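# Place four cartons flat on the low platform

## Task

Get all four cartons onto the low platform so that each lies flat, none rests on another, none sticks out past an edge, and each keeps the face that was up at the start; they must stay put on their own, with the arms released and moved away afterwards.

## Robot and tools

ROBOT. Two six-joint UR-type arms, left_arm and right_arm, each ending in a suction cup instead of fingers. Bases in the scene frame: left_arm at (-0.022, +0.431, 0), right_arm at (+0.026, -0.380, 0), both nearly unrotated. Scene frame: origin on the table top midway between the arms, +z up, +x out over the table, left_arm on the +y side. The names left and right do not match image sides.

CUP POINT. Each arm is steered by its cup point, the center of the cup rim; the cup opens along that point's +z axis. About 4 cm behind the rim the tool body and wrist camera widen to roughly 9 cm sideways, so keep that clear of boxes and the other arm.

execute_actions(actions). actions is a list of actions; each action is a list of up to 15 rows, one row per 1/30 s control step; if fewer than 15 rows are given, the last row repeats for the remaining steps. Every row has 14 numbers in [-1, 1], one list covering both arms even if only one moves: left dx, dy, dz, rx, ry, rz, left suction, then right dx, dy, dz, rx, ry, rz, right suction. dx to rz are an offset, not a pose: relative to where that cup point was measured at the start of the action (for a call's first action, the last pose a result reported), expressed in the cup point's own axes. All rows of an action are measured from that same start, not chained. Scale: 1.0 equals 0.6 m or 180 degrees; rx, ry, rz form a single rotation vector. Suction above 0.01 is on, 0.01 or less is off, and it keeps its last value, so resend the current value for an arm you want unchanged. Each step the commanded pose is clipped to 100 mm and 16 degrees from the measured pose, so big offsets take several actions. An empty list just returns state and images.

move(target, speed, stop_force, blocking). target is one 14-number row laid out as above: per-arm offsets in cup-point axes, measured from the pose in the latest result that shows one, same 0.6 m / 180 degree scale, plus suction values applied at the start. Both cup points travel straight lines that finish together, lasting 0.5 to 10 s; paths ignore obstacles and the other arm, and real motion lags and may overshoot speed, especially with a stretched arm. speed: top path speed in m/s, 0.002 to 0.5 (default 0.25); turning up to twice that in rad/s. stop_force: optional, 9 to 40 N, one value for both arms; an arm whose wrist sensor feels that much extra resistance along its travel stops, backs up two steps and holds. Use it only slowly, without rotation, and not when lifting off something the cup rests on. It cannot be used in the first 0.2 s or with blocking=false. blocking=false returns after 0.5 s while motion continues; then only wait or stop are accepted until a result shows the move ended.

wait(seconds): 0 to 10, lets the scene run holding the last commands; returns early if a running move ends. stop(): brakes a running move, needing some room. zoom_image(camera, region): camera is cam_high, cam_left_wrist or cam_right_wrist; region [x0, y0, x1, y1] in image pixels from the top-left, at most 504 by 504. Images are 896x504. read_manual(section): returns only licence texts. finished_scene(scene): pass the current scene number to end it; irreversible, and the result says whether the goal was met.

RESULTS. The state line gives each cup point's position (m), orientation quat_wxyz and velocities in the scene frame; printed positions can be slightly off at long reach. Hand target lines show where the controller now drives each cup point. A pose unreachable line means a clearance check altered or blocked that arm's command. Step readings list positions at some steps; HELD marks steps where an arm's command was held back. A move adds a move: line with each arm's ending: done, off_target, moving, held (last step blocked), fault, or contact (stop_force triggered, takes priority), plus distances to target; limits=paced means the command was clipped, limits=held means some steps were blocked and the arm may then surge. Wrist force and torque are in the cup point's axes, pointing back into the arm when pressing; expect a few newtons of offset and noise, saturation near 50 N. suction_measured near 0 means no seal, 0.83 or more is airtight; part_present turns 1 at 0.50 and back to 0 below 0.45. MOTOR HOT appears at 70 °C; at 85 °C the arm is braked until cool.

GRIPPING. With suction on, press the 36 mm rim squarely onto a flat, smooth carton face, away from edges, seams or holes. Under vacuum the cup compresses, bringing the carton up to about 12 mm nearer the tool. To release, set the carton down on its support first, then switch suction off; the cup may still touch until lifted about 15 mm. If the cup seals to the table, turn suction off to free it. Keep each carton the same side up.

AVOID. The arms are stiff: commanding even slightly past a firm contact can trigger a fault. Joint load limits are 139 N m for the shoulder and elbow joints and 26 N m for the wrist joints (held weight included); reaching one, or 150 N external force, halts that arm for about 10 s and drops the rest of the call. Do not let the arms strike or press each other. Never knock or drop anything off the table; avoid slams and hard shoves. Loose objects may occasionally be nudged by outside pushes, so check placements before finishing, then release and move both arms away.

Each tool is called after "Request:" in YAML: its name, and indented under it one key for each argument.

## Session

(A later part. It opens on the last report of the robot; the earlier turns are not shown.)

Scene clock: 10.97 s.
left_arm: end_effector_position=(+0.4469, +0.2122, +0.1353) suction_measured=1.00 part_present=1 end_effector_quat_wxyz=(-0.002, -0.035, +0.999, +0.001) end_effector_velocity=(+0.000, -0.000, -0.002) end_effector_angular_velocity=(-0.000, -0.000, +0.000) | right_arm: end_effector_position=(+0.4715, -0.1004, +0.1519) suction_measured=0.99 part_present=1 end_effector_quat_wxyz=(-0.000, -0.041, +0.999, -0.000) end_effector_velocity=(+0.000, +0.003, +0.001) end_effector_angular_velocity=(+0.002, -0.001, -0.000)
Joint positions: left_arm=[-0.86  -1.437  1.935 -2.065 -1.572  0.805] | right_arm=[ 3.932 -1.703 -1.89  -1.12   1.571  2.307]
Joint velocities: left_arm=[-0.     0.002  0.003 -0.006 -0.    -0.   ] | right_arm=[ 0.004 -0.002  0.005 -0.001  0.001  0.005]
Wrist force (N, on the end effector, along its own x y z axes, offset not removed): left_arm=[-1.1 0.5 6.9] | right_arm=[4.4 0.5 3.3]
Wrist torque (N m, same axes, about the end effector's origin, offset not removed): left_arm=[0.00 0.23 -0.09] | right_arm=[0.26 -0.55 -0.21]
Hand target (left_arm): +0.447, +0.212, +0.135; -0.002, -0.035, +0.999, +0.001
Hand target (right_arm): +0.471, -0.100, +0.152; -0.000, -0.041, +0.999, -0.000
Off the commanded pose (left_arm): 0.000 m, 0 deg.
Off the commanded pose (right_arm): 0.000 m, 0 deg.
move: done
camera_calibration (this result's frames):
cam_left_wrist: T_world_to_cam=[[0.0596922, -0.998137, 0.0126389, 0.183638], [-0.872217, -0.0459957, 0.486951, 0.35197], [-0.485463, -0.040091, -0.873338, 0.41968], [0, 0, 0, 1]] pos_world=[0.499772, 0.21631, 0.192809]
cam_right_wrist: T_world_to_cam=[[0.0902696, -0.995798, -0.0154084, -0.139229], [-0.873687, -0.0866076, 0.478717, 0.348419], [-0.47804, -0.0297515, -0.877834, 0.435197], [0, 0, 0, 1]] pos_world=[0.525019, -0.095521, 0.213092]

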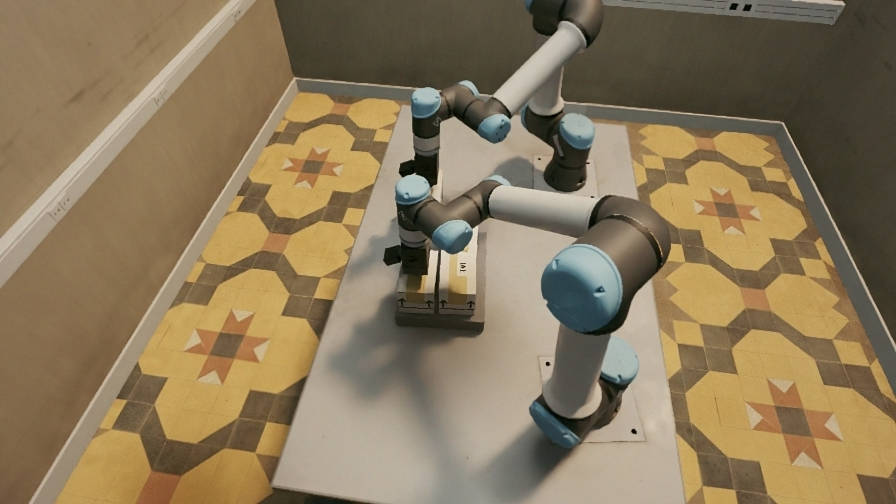

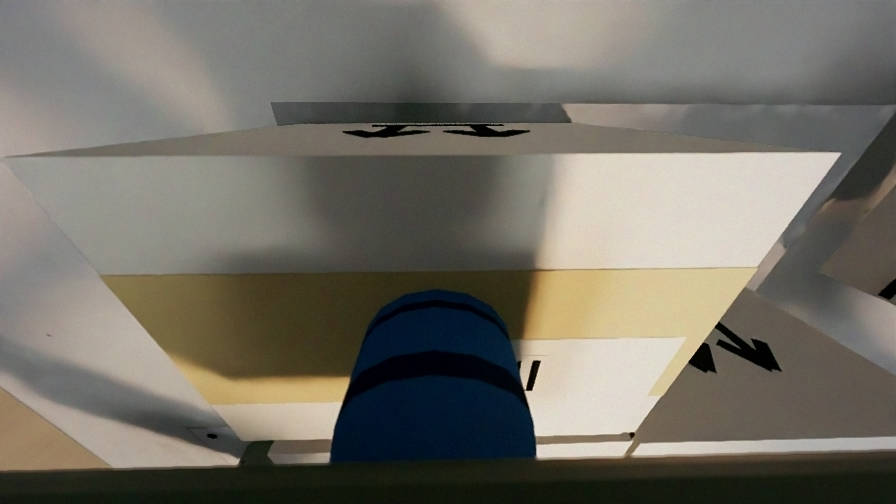

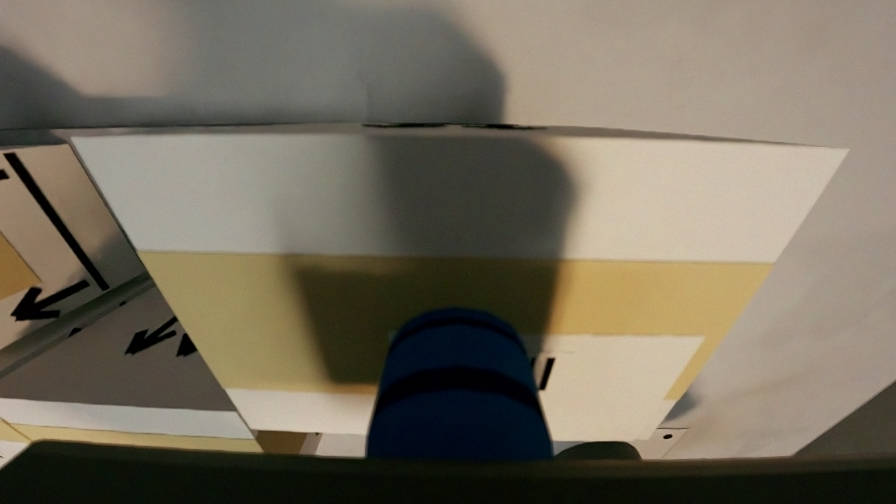

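Request:
execute_actions:
  actions:
    - [[0,0,0.0015,0,0,0,1,0.002,0.005,0,0,0,0,1],[0,0,0.0015,0,0,0,1,0.003,0.01,0,0,0,0,1],[0,0,0.0015,0,0,0,1,0.004,0.015,0,0,0,0,1],[0,0,0.0015,0,0,0,1,0.005,0.02,0,0,0,0,1],[0,0,0.0015,0,0,0,1,0.006,0.025,0,0,0,0,1],[0,0,0.0015,0,0,0,1,0.007,0.03,0,0,0,0,1],[0,0,0.0015,0,0,0,0,0.007,0.03,0,0,0,0,1]]

Request:
move:
  target: [0,0,-0.08,0,0,0,0,0,0.07,0,0,0,0,1]
  speed: 0.12

Request:
move:
  target: [0,0.3,-0.2,0,0,0,0,0.006,0.16,0.015,0,0,0,1]
  speed: 0.25

Scene clock: 11.60 s.
left_arm: end_effector_position=(+0.4470, +0.2122, +0.1345) suction_measured=0.00 part_present=0 end_effector_quat_wxyz=(-0.002, -0.035, +0.999, +0.001) end_effector_velocity=(-0.001, +0.001, -0.001) end_effector_angular_velocity=(+0.003, +0.002, -0.001) | right_arm: end_effector_position=(+0.4661, -0.0836, +0.1519) suction_measured=0.99 part_present=1 end_effector_quat_wxyz=(-0.000, -0.041, +0.999, -0.000) end_effector_velocity=(-0.002, +0.008, +0.001) end_effector_angular_velocity=(+0.001, -0.002, +0.001)
Joint positions: left_arm=[-0.86  -1.436  1.936 -2.068 -1.572  0.805] | right_arm=[ 3.962 -1.714 -1.877 -1.122  1.571  2.337]
Joint velocities: left_arm=[0.    0.    0.002 0.001 0.001 0.001] | right_arm=[ 0.013 -0.005  0.008 -0.001 -0.001  0.013]
Wrist force (N, on the end effector, along its own x y z axes, offset not removed): left_arm=[-1.3 2.3 -15.3] | right_arm=[2.1 -3.1 6.5]
Wrist torque (N m, same axes, about the end effector's origin, offset not removed): left_arm=[0.38 0.21 -0.14] | right_arm=[-0.41 -0.34 -0.07]
Hand target (left_arm): +0.447, +0.212, +0.134; -0.002, -0.035, +0.999, +0.001
Hand target (right_arm): +0.466, -0.083, +0.152; -0.000, -0.041, +0.999, -0.000
Off the commanded pose (left_arm): 0.000 m, 0 deg.
Off the commanded pose (right_arm): 0.001 m, 0 deg.
Step readings (end_effector_position):
0: left_arm (+0.4469, +0.2122, +0.1352) | right_arm (+0.4714, -0.1002, +0.1519)
1: left_arm (+0.4469, +0.2122, +0.1352) | right_arm (+0.4714, -0.1001, +0.1519)
2: left_arm (+0.4469, +0.2122, +0.1351) | right_arm (+0.4712, -0.0998, +0.1519)
4: left_arm (+0.4469, +0.2122, +0.1348) | right_arm (+0.4704, -0.0975, +0.1519)
8: left_arm (+0.4470, +0.2122, +0.1346) | right_arm (+0.4678, -0.0894, +0.1520)
15: end_effector_position above
camera_calibration (this result's frames):
cam_left_wrist: T_world_to_cam=[[0.0596573, -0.998137, 0.0128011, 0.183605], [-0.872307, -0.0458935, 0.4868, 0.352406], [-0.485306, -0.0402077, -0.87342, 0.418965], [0, 0, 0, 1]] pos_world=[0.499779, 0.216281, 0.192031]
cam_right_wrist: T_world_to_cam=[[0.0903176, -0.995793, -0.0154489, -0.1221], [-0.873686, -0.0866693, 0.478708, 0.345146], [-0.478033, -0.0297382, -0.877838, 0.433126], [0, 0, 0, 1]] pos_world=[0.519626, -0.0787924, 0.213104]

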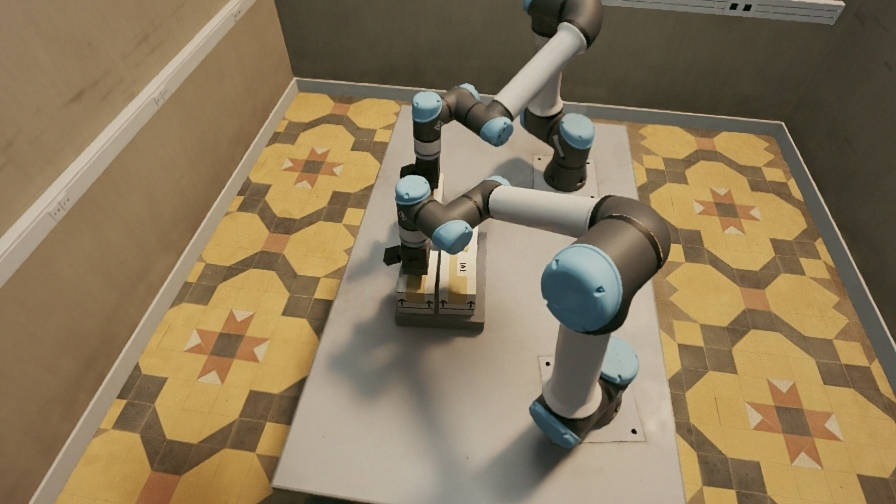

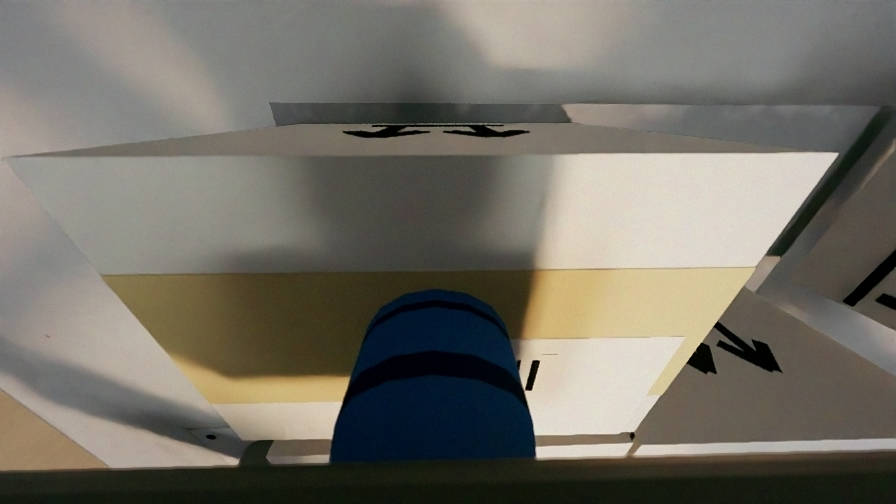

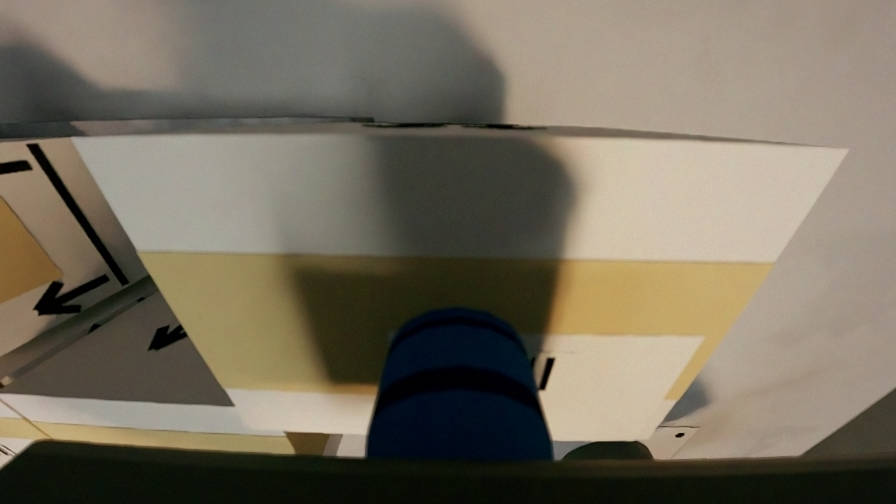

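Scene clock: 12.57 s.
left_arm: end_effector_position=(+0.4470, +0.2122, +0.1823) suction_measured=0.00 part_present=0 end_effector_quat_wxyz=(-0.002, -0.035, +0.999, +0.001) end_effector_velocity=(+0.000, -0.000, +0.002) end_effector_angular_velocity=(+0.000, +0.001, +0.001) | right_arm: end_effector_position=(+0.4627, -0.0420, +0.1520) suction_measured=0.99 part_present=1 end_effector_quat_wxyz=(-0.000, -0.041, +0.999, -0.000) end_effector_velocity=(-0.000, +0.002, +0.000) end_effector_angular_velocity=(+0.001, -0.001, -0.000)
Joint positions: left_arm=[-0.86  -1.486  1.859 -1.94  -1.572  0.805] | right_arm=[ 4.018 -1.763 -1.818 -1.132  1.571  2.392]
Joint velocities: left_arm=[ 0.    -0.001 -0.005  0.007 -0.    -0.   ] | right_arm=[ 0.003 -0.002  0.003 -0.001 -0.     0.003]
Wrist force (N, on the end effector, along its own x y z axes, offset not removed): left_arm=[-3.3 1.2 1.8] | right_arm=[1.7 0.0 5.1]
Wrist torque (N m, same axes, about the end effector's origin, offset not removed): left_arm=[0.21 0.64 -0.01] | right_arm=[0.01 -0.08 -0.09]
Hand target (left_arm): +0.447, +0.212, +0.183; -0.002, -0.035, +0.999, +0.001
Hand target (right_arm): +0.463, -0.042, +0.152; -0.000, -0.041, +0.999, -0.000
Off the commanded pose (left_arm): 0.000 m, 0 deg.
Off the commanded pose (right_arm): 0.000 m, 0 deg.
move: done
camera_calibration (this result's frames):
cam_left_wrist: T_world_to_cam=[[0.0596926, -0.998134, 0.0128423, 0.182926], [-0.872328, -0.045906, 0.486762, 0.329253], [-0.485264, -0.0402588, -0.87344, 0.4607], [0, 0, 0, 1]] pos_world=[0.499858, 0.216247, 0.239777]
cam_right_wrist: T_world_to_cam=[[0.0903224, -0.995791, -0.0155555, -0.0802898], [-0.873653, -0.0867228, 0.478758, 0.345761], [-0.478092, -0.0296525, -0.877809, 0.432792], [0, 0, 0, 1]] pos_world=[0.516241, -0.0371332, 0.213124]

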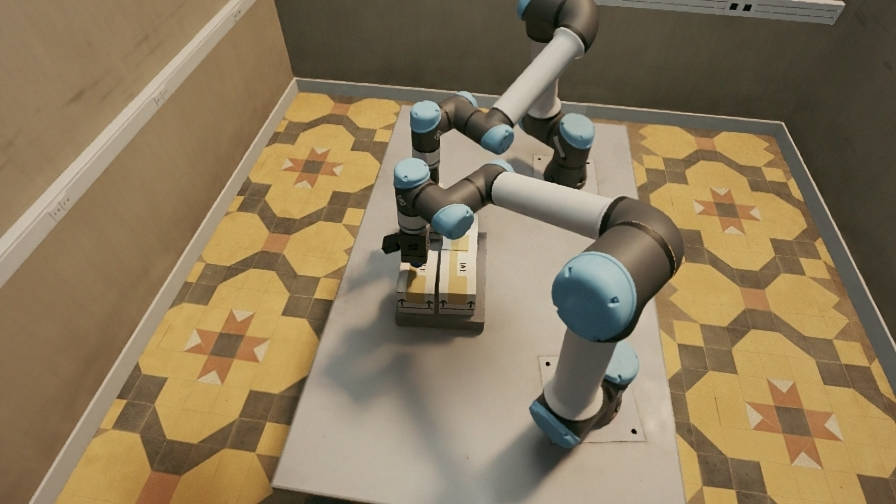

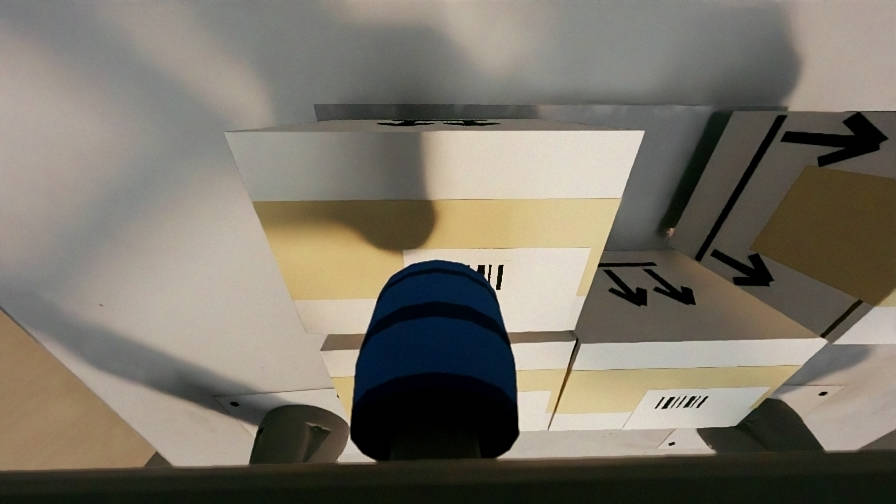

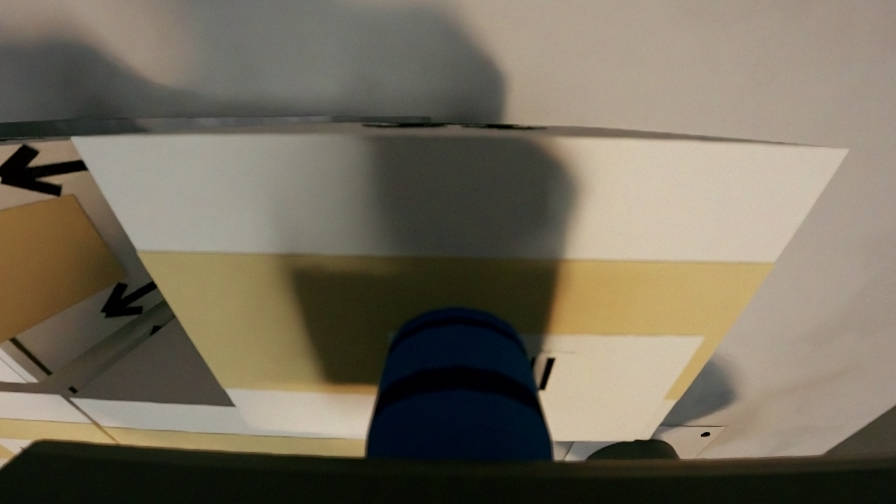

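Scene clock: 14.07 s.
left_arm: end_effector_position=(+0.4349, +0.3912, +0.3022) suction_measured=0.00 part_present=0 end_effector_quat_wxyz=(-0.002, -0.035, +0.999, +0.000) end_effector_velocity=(+0.000, +0.002, +0.002) end_effector_angular_velocity=(-0.000, -0.000, -0.000) | right_arm: end_effector_position=(+0.4514, +0.0533, +0.1430) suction_measured=0.99 part_present=1 end_effector_quat_wxyz=(-0.000, -0.041, +0.999, -0.000) end_effector_velocity=(-0.000, +0.000, -0.001) end_effector_angular_velocity=(-0.002, +0.000, +0.000)
Joint positions: left_arm=[-0.545 -1.692  1.747 -1.621 -1.572  1.12 ] | right_arm=[ 4.131 -1.895 -1.671 -1.147  1.571  2.506]
Joint velocities: left_arm=[ 0.005 -0.001 -0.004  0.005 -0.     0.006] | right_arm=[ 0.001 -0.002  0.    -0.001 -0.001  0.001]
Wrist force (N, on the end effector, along its own x y z axes, offset not removed): left_arm=[-0.7 0.5 1.7] | right_arm=[1.3 -0.1 7.7]
Wrist torque (N m, same axes, about the end effector's origin, offset not removed): left_arm=[0.01 0.23 -0.02] | right_arm=[0.22 -0.01 0.14]
Hand target (left_arm): +0.435, +0.391, +0.302; -0.002, -0.035, +0.999, +0.000
Hand target (right_arm): +0.451, +0.053, +0.143; -0.000, -0.041, +0.999, -0.000
Off the commanded pose (left_arm): 0.001 m, 0 deg.
Off the commanded pose (right_arm): 0.000 m, 0 deg.
move: done
camera_calibration (this result's frames):
cam_left_wrist: T_world_to_cam=[[0.0597587, -0.998114, 0.0140324, 0.360388], [-0.872276, -0.0453792, 0.486905, 0.268269], [-0.48535, -0.0413369, -0.873342, 0.567181], [0, 0, 0, 1]] pos_world=[0.487749, 0.395328, 0.359664]
cam_right_wrist: T_world_to_cam=[[0.0903241, -0.99579, -0.0155996, 0.0154713], [-0.873655, -0.0867456, 0.478751, 0.348432], [-0.478088, -0.029614, -0.877812, 0.422376], [0, 0, 0, 1]] pos_world=[0.504945, 0.0581394, 0.204197]

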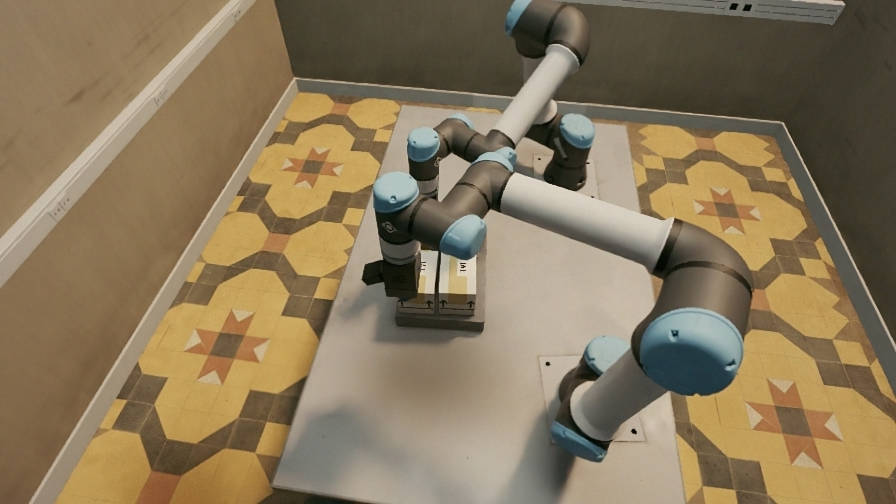

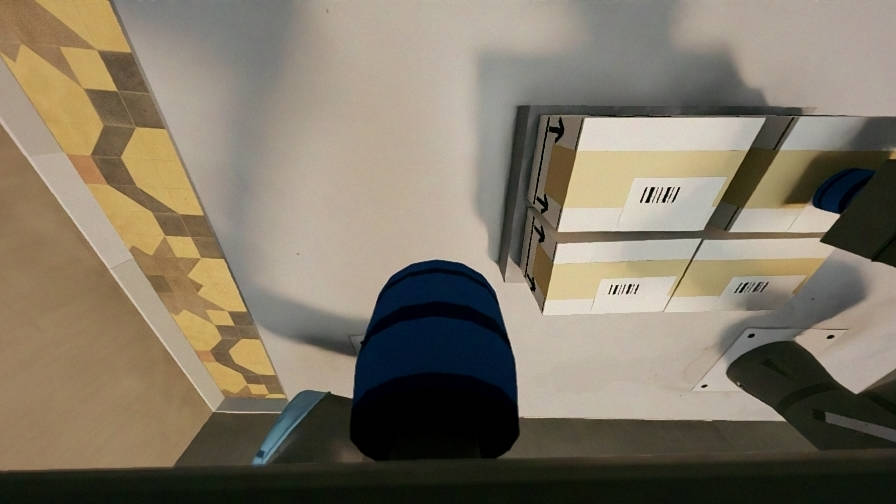

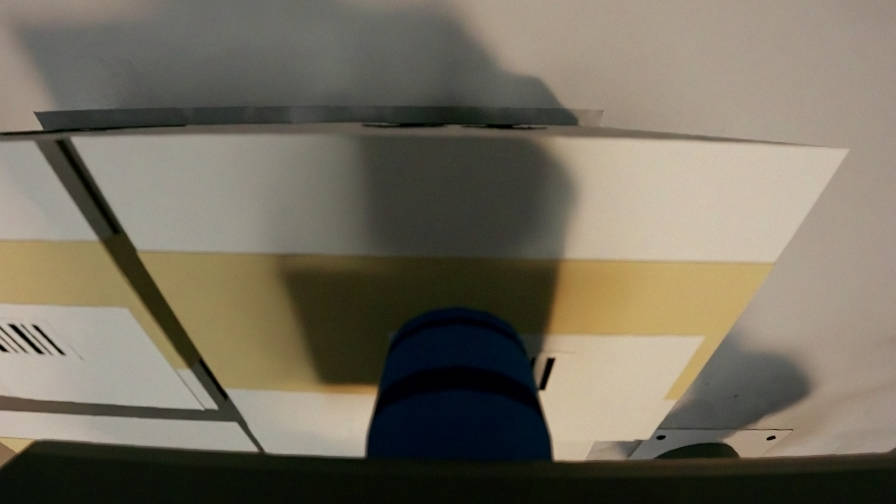

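Good fit. Lower.

Request:
move:
  target: [0,0,0,0,0,0,0,0,0.004,0.022,0,0,0,1]
  speed: 0.01
  stop_force: 9

Request:
execute_actions:
  actions:
    - [[0,0,0,0,0,0,0,0,0,0,0,0,0,0],[0,0,0,0,0,0,0,0,0,0,0,0,0,0],[0,0,0,0,0,0,0,0,0,0,0,0,0,0],[0,0,0,0,0,0,0,0,0,0,0,0,0,0],[0,0,0,0,0,0,0,0,0,0,0,0,0,0],[0,0,0,0,0,0,0,0,0,0,0,0,0,0],[0,0,0,0,0,0,0,0,0,0,0,0,0,0],[0,0,0,0,0,0,0,0,0,0,0,0,0,0],[0,0,0,0,0,0,0,0,0,0,0,0,0,0]]
    - [[0,0,0,0,0,0,0,0,0,-0.01,0,0,0,0],[0,0,0,0,0,0,0,0,0,-0.02,0,0,0,0],[0,0,0,0,0,0,0,0,0,-0.03,0,0,0,0],[0,0,0,0,0,0,0,0,0,-0.04,0,0,0,0],[0,0,0,0,0,0,0,0,0,-0.05,0,0,0,0]]

Request:
move:
  target: [0,0,0,0,0,0,0,0,-0.3,-0.2,0,0,0,0]
  speed: 0.3

Scene clock: 15.50 s.
left_arm: end_effector_position=(+0.4349, +0.3912, +0.3022) suction_measured=0.00 part_present=0 end_effector_quat_wxyz=(-0.002, -0.035, +0.999, +0.000) end_effector_velocity=(-0.000, -0.000, -0.001) end_effector_angular_velocity=(+0.001, +0.001, -0.000) | right_arm: end_effector_position=(+0.4513, +0.0547, +0.1357) suction_measured=0.99 part_present=1 end_effector_quat_wxyz=(-0.000, -0.041, +0.999, -0.000) end_effector_velocity=(-0.001, -0.002, +0.001) end_effector_angular_velocity=(-0.006, +0.004, -0.000)
Joint positions: left_arm=[-0.545 -1.692  1.747 -1.621 -1.572  1.12 ] | right_arm=[ 4.132 -1.904 -1.679 -1.13   1.571  2.507]
Joint velocities: left_arm=[-0.001 -0.     0.002 -0.001  0.    -0.001] | right_arm=[-0.001  0.003  0.001 -0.011 -0.    -0.   ]
Wrist force (N, on the end effector, along its own x y z axes, offset not removed): left_arm=[-1.4 1.4 1.9] | right_arm=[-7.7 1.9 -26.0]
Wrist torque (N m, same axes, about the end effector's origin, offset not removed): left_arm=[0.14 0.28 -0.03] | right_arm=[-0.13 0.62 -0.07]
Hand target (left_arm): +0.435, +0.391, +0.302; -0.002, -0.035, +0.999, +0.000
Hand target (right_arm): +0.451, +0.055, +0.136; -0.000, -0.041, +0.999, -0.000
Off the commanded pose (left_arm): 0.000 m, 0 deg.
Off the commanded pose (right_arm): 0.006 m, 0 deg.
move: contact (right_arm)
camera_calibration (this result's frames):
cam_left_wrist: T_world_to_cam=[[0.059753, -0.998114, 0.0140891, 0.360385], [-0.87226, -0.0453451, 0.486936, 0.268226], [-0.485379, -0.0413852, -0.873324, 0.567221], [0, 0, 0, 1]] pos_world=[0.487746, 0.395343, 0.359681]
cam_right_wrist: T_world_to_cam=[[0.0903063, -0.995792, -0.0155639, 0.0167867], [-0.873694, -0.0867152, 0.478685, 0.351991], [-0.47802, -0.0296301, -0.877849, 0.415893], [0, 0, 0, 1]] pos_world=[0.504822, 0.0595621, 0.19686]

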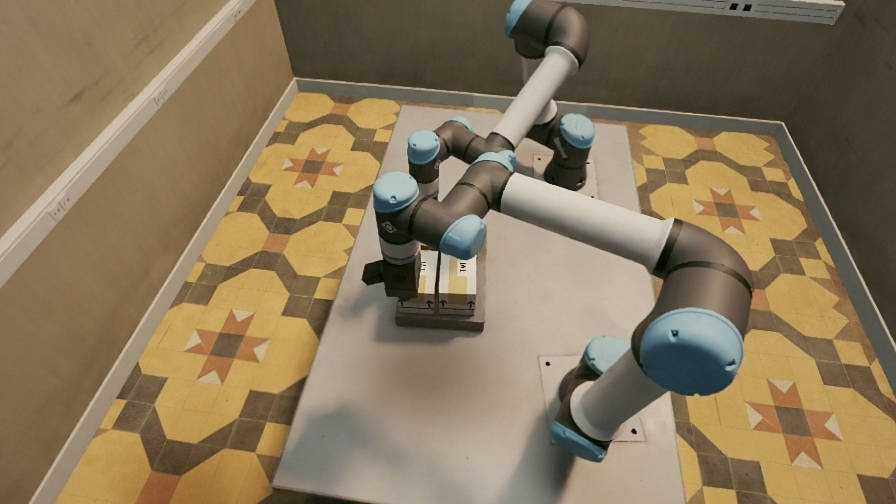

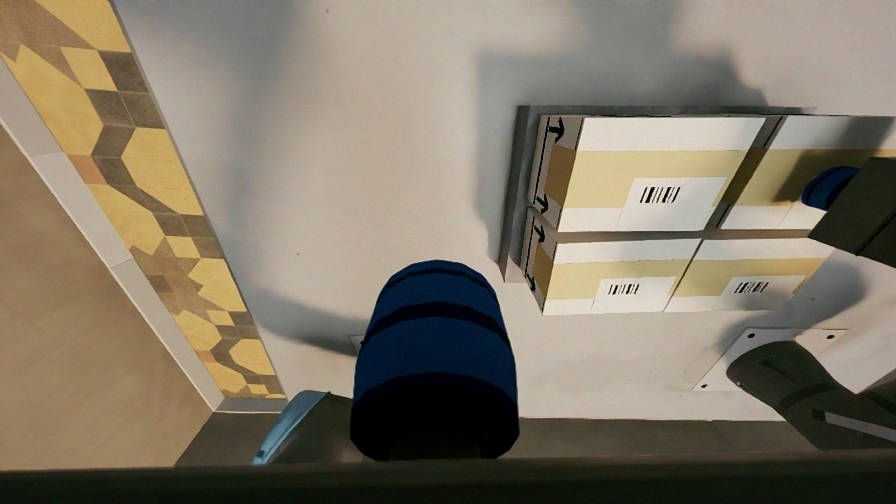

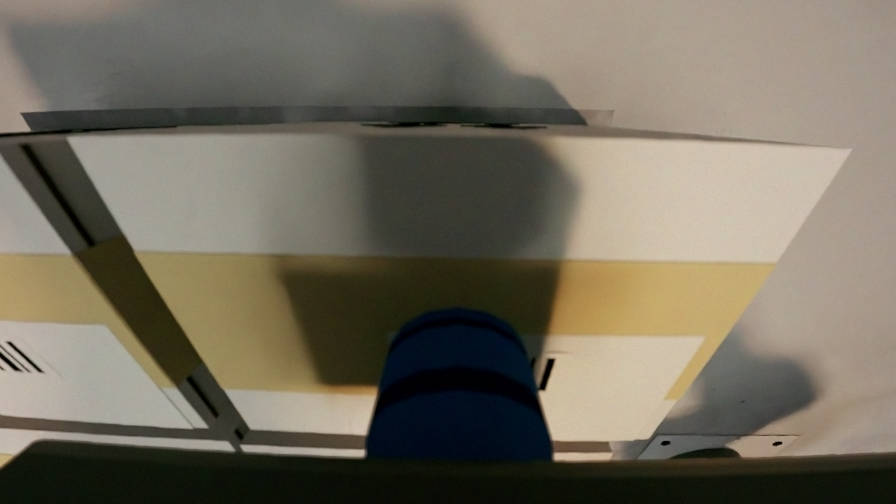

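Scene clock: 16.50 s.
left_arm: end_effector_position=(+0.4349, +0.3912, +0.3022) suction_measured=0.00 part_present=0 end_effector_quat_wxyz=(-0.002, -0.035, +0.999, +0.000) end_effector_velocity=(-0.000, +0.000, -0.000) end_effector_angular_velocity=(+0.001, +0.001, +0.001) | right_arm: end_effector_position=(+0.4513, +0.0547, +0.1645) suction_measured=0.00 part_present=0 end_effector_quat_wxyz=(-0.000, -0.041, +0.999, -0.000) end_effector_velocity=(+0.000, +0.000, +0.010) end_effector_angular_velocity=(-0.002, +0.002, -0.000)
Joint positions: left_arm=[-0.545 -1.692  1.747 -1.621 -1.572  1.12 ] | right_arm=[ 4.132 -1.877 -1.636 -1.199  1.571  2.507]
Joint velocities: left_arm=[ 0.    -0.     0.001  0.     0.    -0.   ] | right_arm=[-0.     0.007  0.02  -0.03   0.     0.   ]
Wrist force (N, on the end effector, along its own x y z axes, offset not removed): left_arm=[-1.4 3.8 1.3] | right_arm=[-0.4 -2.6 -2.0]
Wrist torque (N m, same axes, about the end effector's origin, offset not removed): left_arm=[0.53 0.24 -0.01] | right_arm=[-0.13 0.13 -0.18]
Hand target (left_arm): +0.435, +0.391, +0.302; -0.002, -0.035, +0.999, +0.000
Hand target (right_arm): +0.451, +0.055, +0.166; -0.000, -0.041, +0.999, -0.000
Off the commanded pose (left_arm): 0.000 m, 0 deg.
Off the commanded pose (right_arm): 0.001 m, 0 deg.
Step readings (end_effector_position; steps 1 to 15: 1st action; 16 to 30: 2nd action):
0: left_arm (+0.4349, +0.3912, +0.3022) | right_arm (+0.4513, +0.0547, +0.1357)
1: left_arm (+0.4349, +0.3912, +0.3022) | right_arm (+0.4512, +0.0547, +0.1357)
2: left_arm (+0.4349, +0.3912, +0.3022) | right_arm (+0.4512, +0.0547, +0.1358)
4: left_arm (+0.4349, +0.3912, +0.3022) | right_arm (+0.4512, +0.0547, +0.1358)
8: left_arm (+0.4349, +0.3912, +0.3022) | right_arm (+0.4513, +0.0547, +0.1358)
15: left_arm (+0.4349, +0.3912, +0.3022) | right_arm (+0.4513, +0.0548, +0.1359)
16: left_arm (+0.4349, +0.3912, +0.3022) | right_arm (+0.4513, +0.0548, +0.1359)
17: left_arm (+0.4349, +0.3912, +0.3022) | right_arm (+0.4513, +0.0547, +0.1364)
19: left_arm (+0.4349, +0.3912, +0.3022) | right_arm (+0.4512, +0.0546, +0.1409)
23: left_arm (+0.4349, +0.3912, +0.3022) | right_arm (+0.4513, +0.0547, +0.1559)
30: end_effector_position above
camera_calibration (this result's frames):
cam_left_wrist: T_world_to_cam=[[0.0597548, -0.998114, 0.0140901, 0.360375], [-0.872261, -0.0453464, 0.486934, 0.26823], [-0.485377, -0.0413869, -0.873325, 0.567215], [0, 0, 0, 1]] pos_world=[0.487745, 0.395334, 0.359675]
cam_right_wrist: T_world_to_cam=[[0.0903775, -0.99578, -0.0159228, 0.0172803], [-0.873801, -0.0869571, 0.478446, 0.338305], [-0.477812, -0.0293274, -0.877973, 0.441116], [0, 0, 0, 1]] pos_world=[0.50482, 0.0595622, 0.225702]

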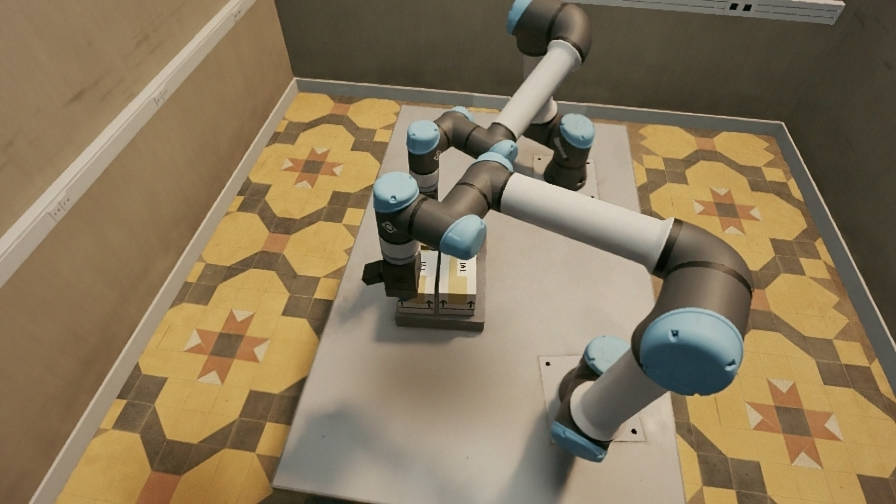

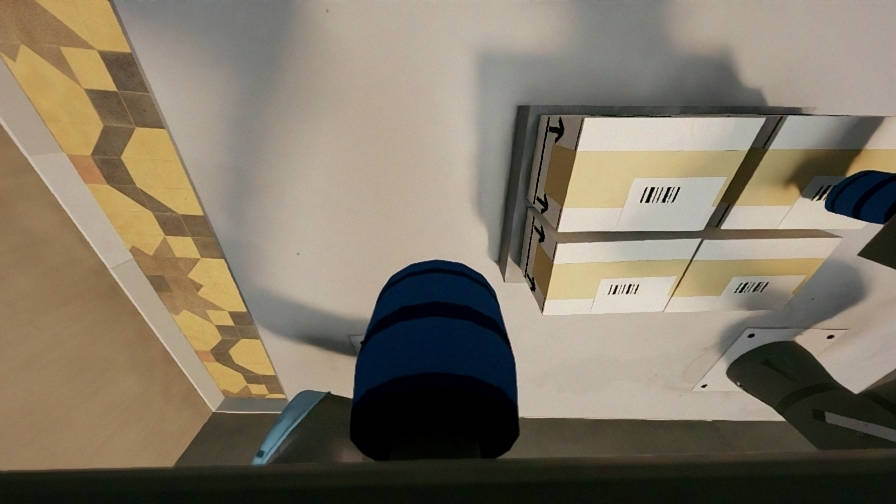

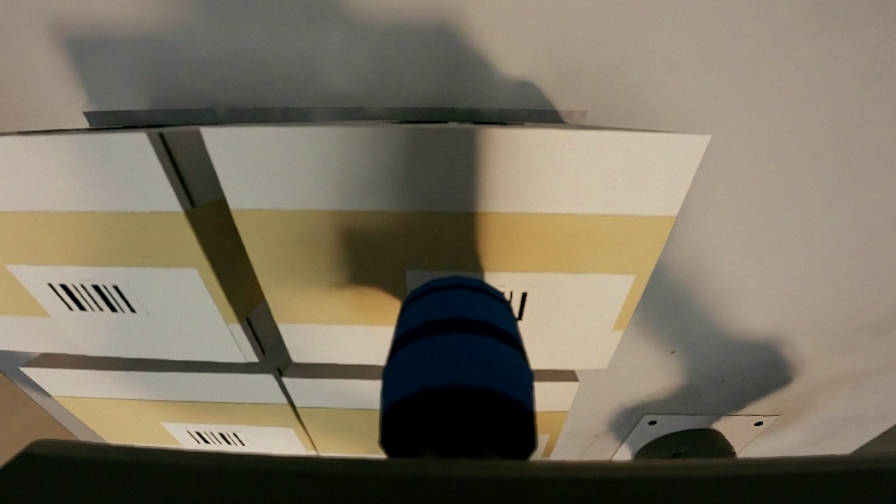

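Scene clock: 17.93 s.
left_arm: end_effector_position=(+0.4349, +0.3912, +0.3022) suction_measured=0.00 part_present=0 end_effector_quat_wxyz=(-0.002, -0.035, +0.999, +0.000) end_effector_velocity=(+0.000, -0.000, -0.000) end_effector_angular_velocity=(-0.000, +0.000, -0.000) | right_arm: end_effector_position=(+0.4656, -0.1246, +0.2842) suction_measured=0.00 part_present=0 end_effector_quat_wxyz=(-0.000, -0.041, +0.999, -0.000) end_effector_velocity=(+0.000, -0.002, +0.002) end_effector_angular_velocity=(+0.002, -0.001, -0.001)
Joint positions: left_arm=[-0.545 -1.692  1.747 -1.621 -1.572  1.12 ] | right_arm=[ 3.907 -1.573 -1.677 -1.462  1.571  2.282]
Joint velocities: left_arm=[ 0.  0.  0. -0. -0.  0.] | right_arm=[-0.003  0.003  0.003 -0.003  0.    -0.002]
Wrist force (N, on the end effector, along its own x y z axes, offset not removed): left_arm=[-0.5 1.6 1.5] | right_arm=[-2.3 -3.0 -0.9]
Wrist torque (N m, same axes, about the end effector's origin, offset not removed): left_arm=[0.28 0.15 -0.10] | right_arm=[-0.31 0.60 -0.24]
Hand target (left_arm): +0.435, +0.391, +0.302; -0.002, -0.035, +0.999, +0.000
Hand target (right_arm): +0.466, -0.125, +0.284; -0.000, -0.041, +0.999, -0.000
Off the commanded pose (left_arm): 0.000 m, 0 deg.
Off the commanded pose (right_arm): 0.000 m, 0 deg.
move: done
camera_calibration (this result's frames):
cam_left_wrist: T_world_to_cam=[[0.0597551, -0.998114, 0.0140901, 0.360375], [-0.872261, -0.0453466, 0.486934, 0.26823], [-0.485377, -0.041387, -0.873325, 0.567215], [0, 0, 0, 1]] pos_world=[0.487745, 0.395334, 0.359675]
cam_right_wrist: T_world_to_cam=[[0.0903555, -0.995782, -0.0159704, -0.160618], [-0.873762, -0.0869582, 0.478516, 0.277981], [-0.477886, -0.0292822, -0.877934, 0.547822], [0, 0, 0, 1]] pos_world=[0.519199, -0.119726, 0.345368]

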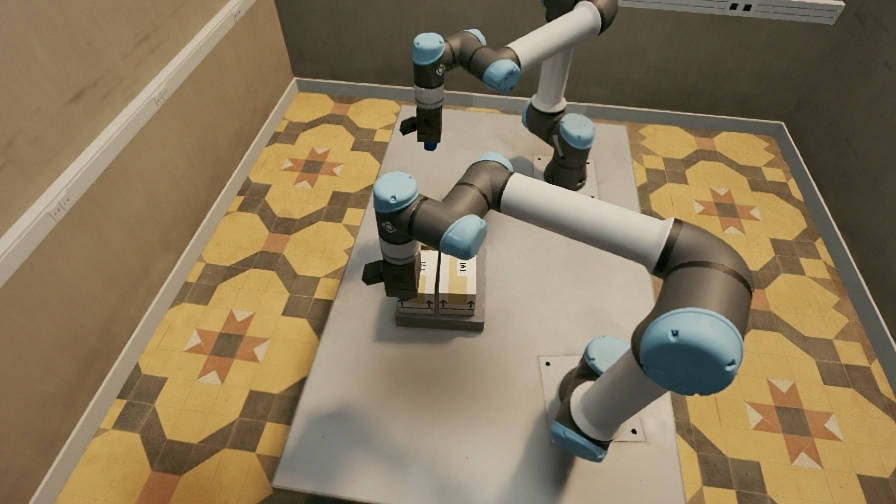

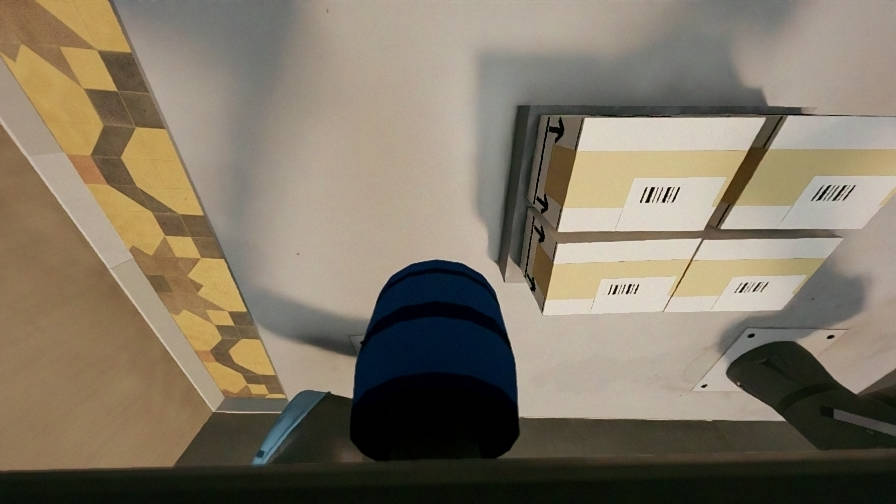

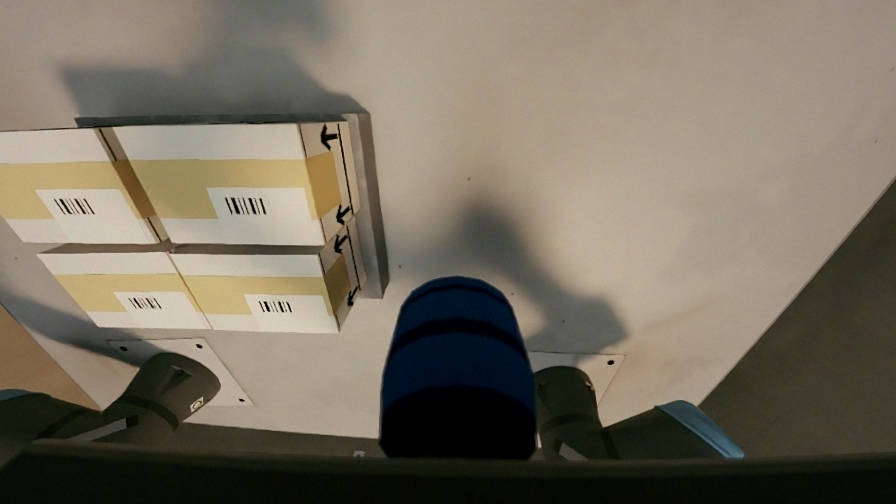

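Request:
finished_scene:
  scene: 2

The scene is finished: the task was done.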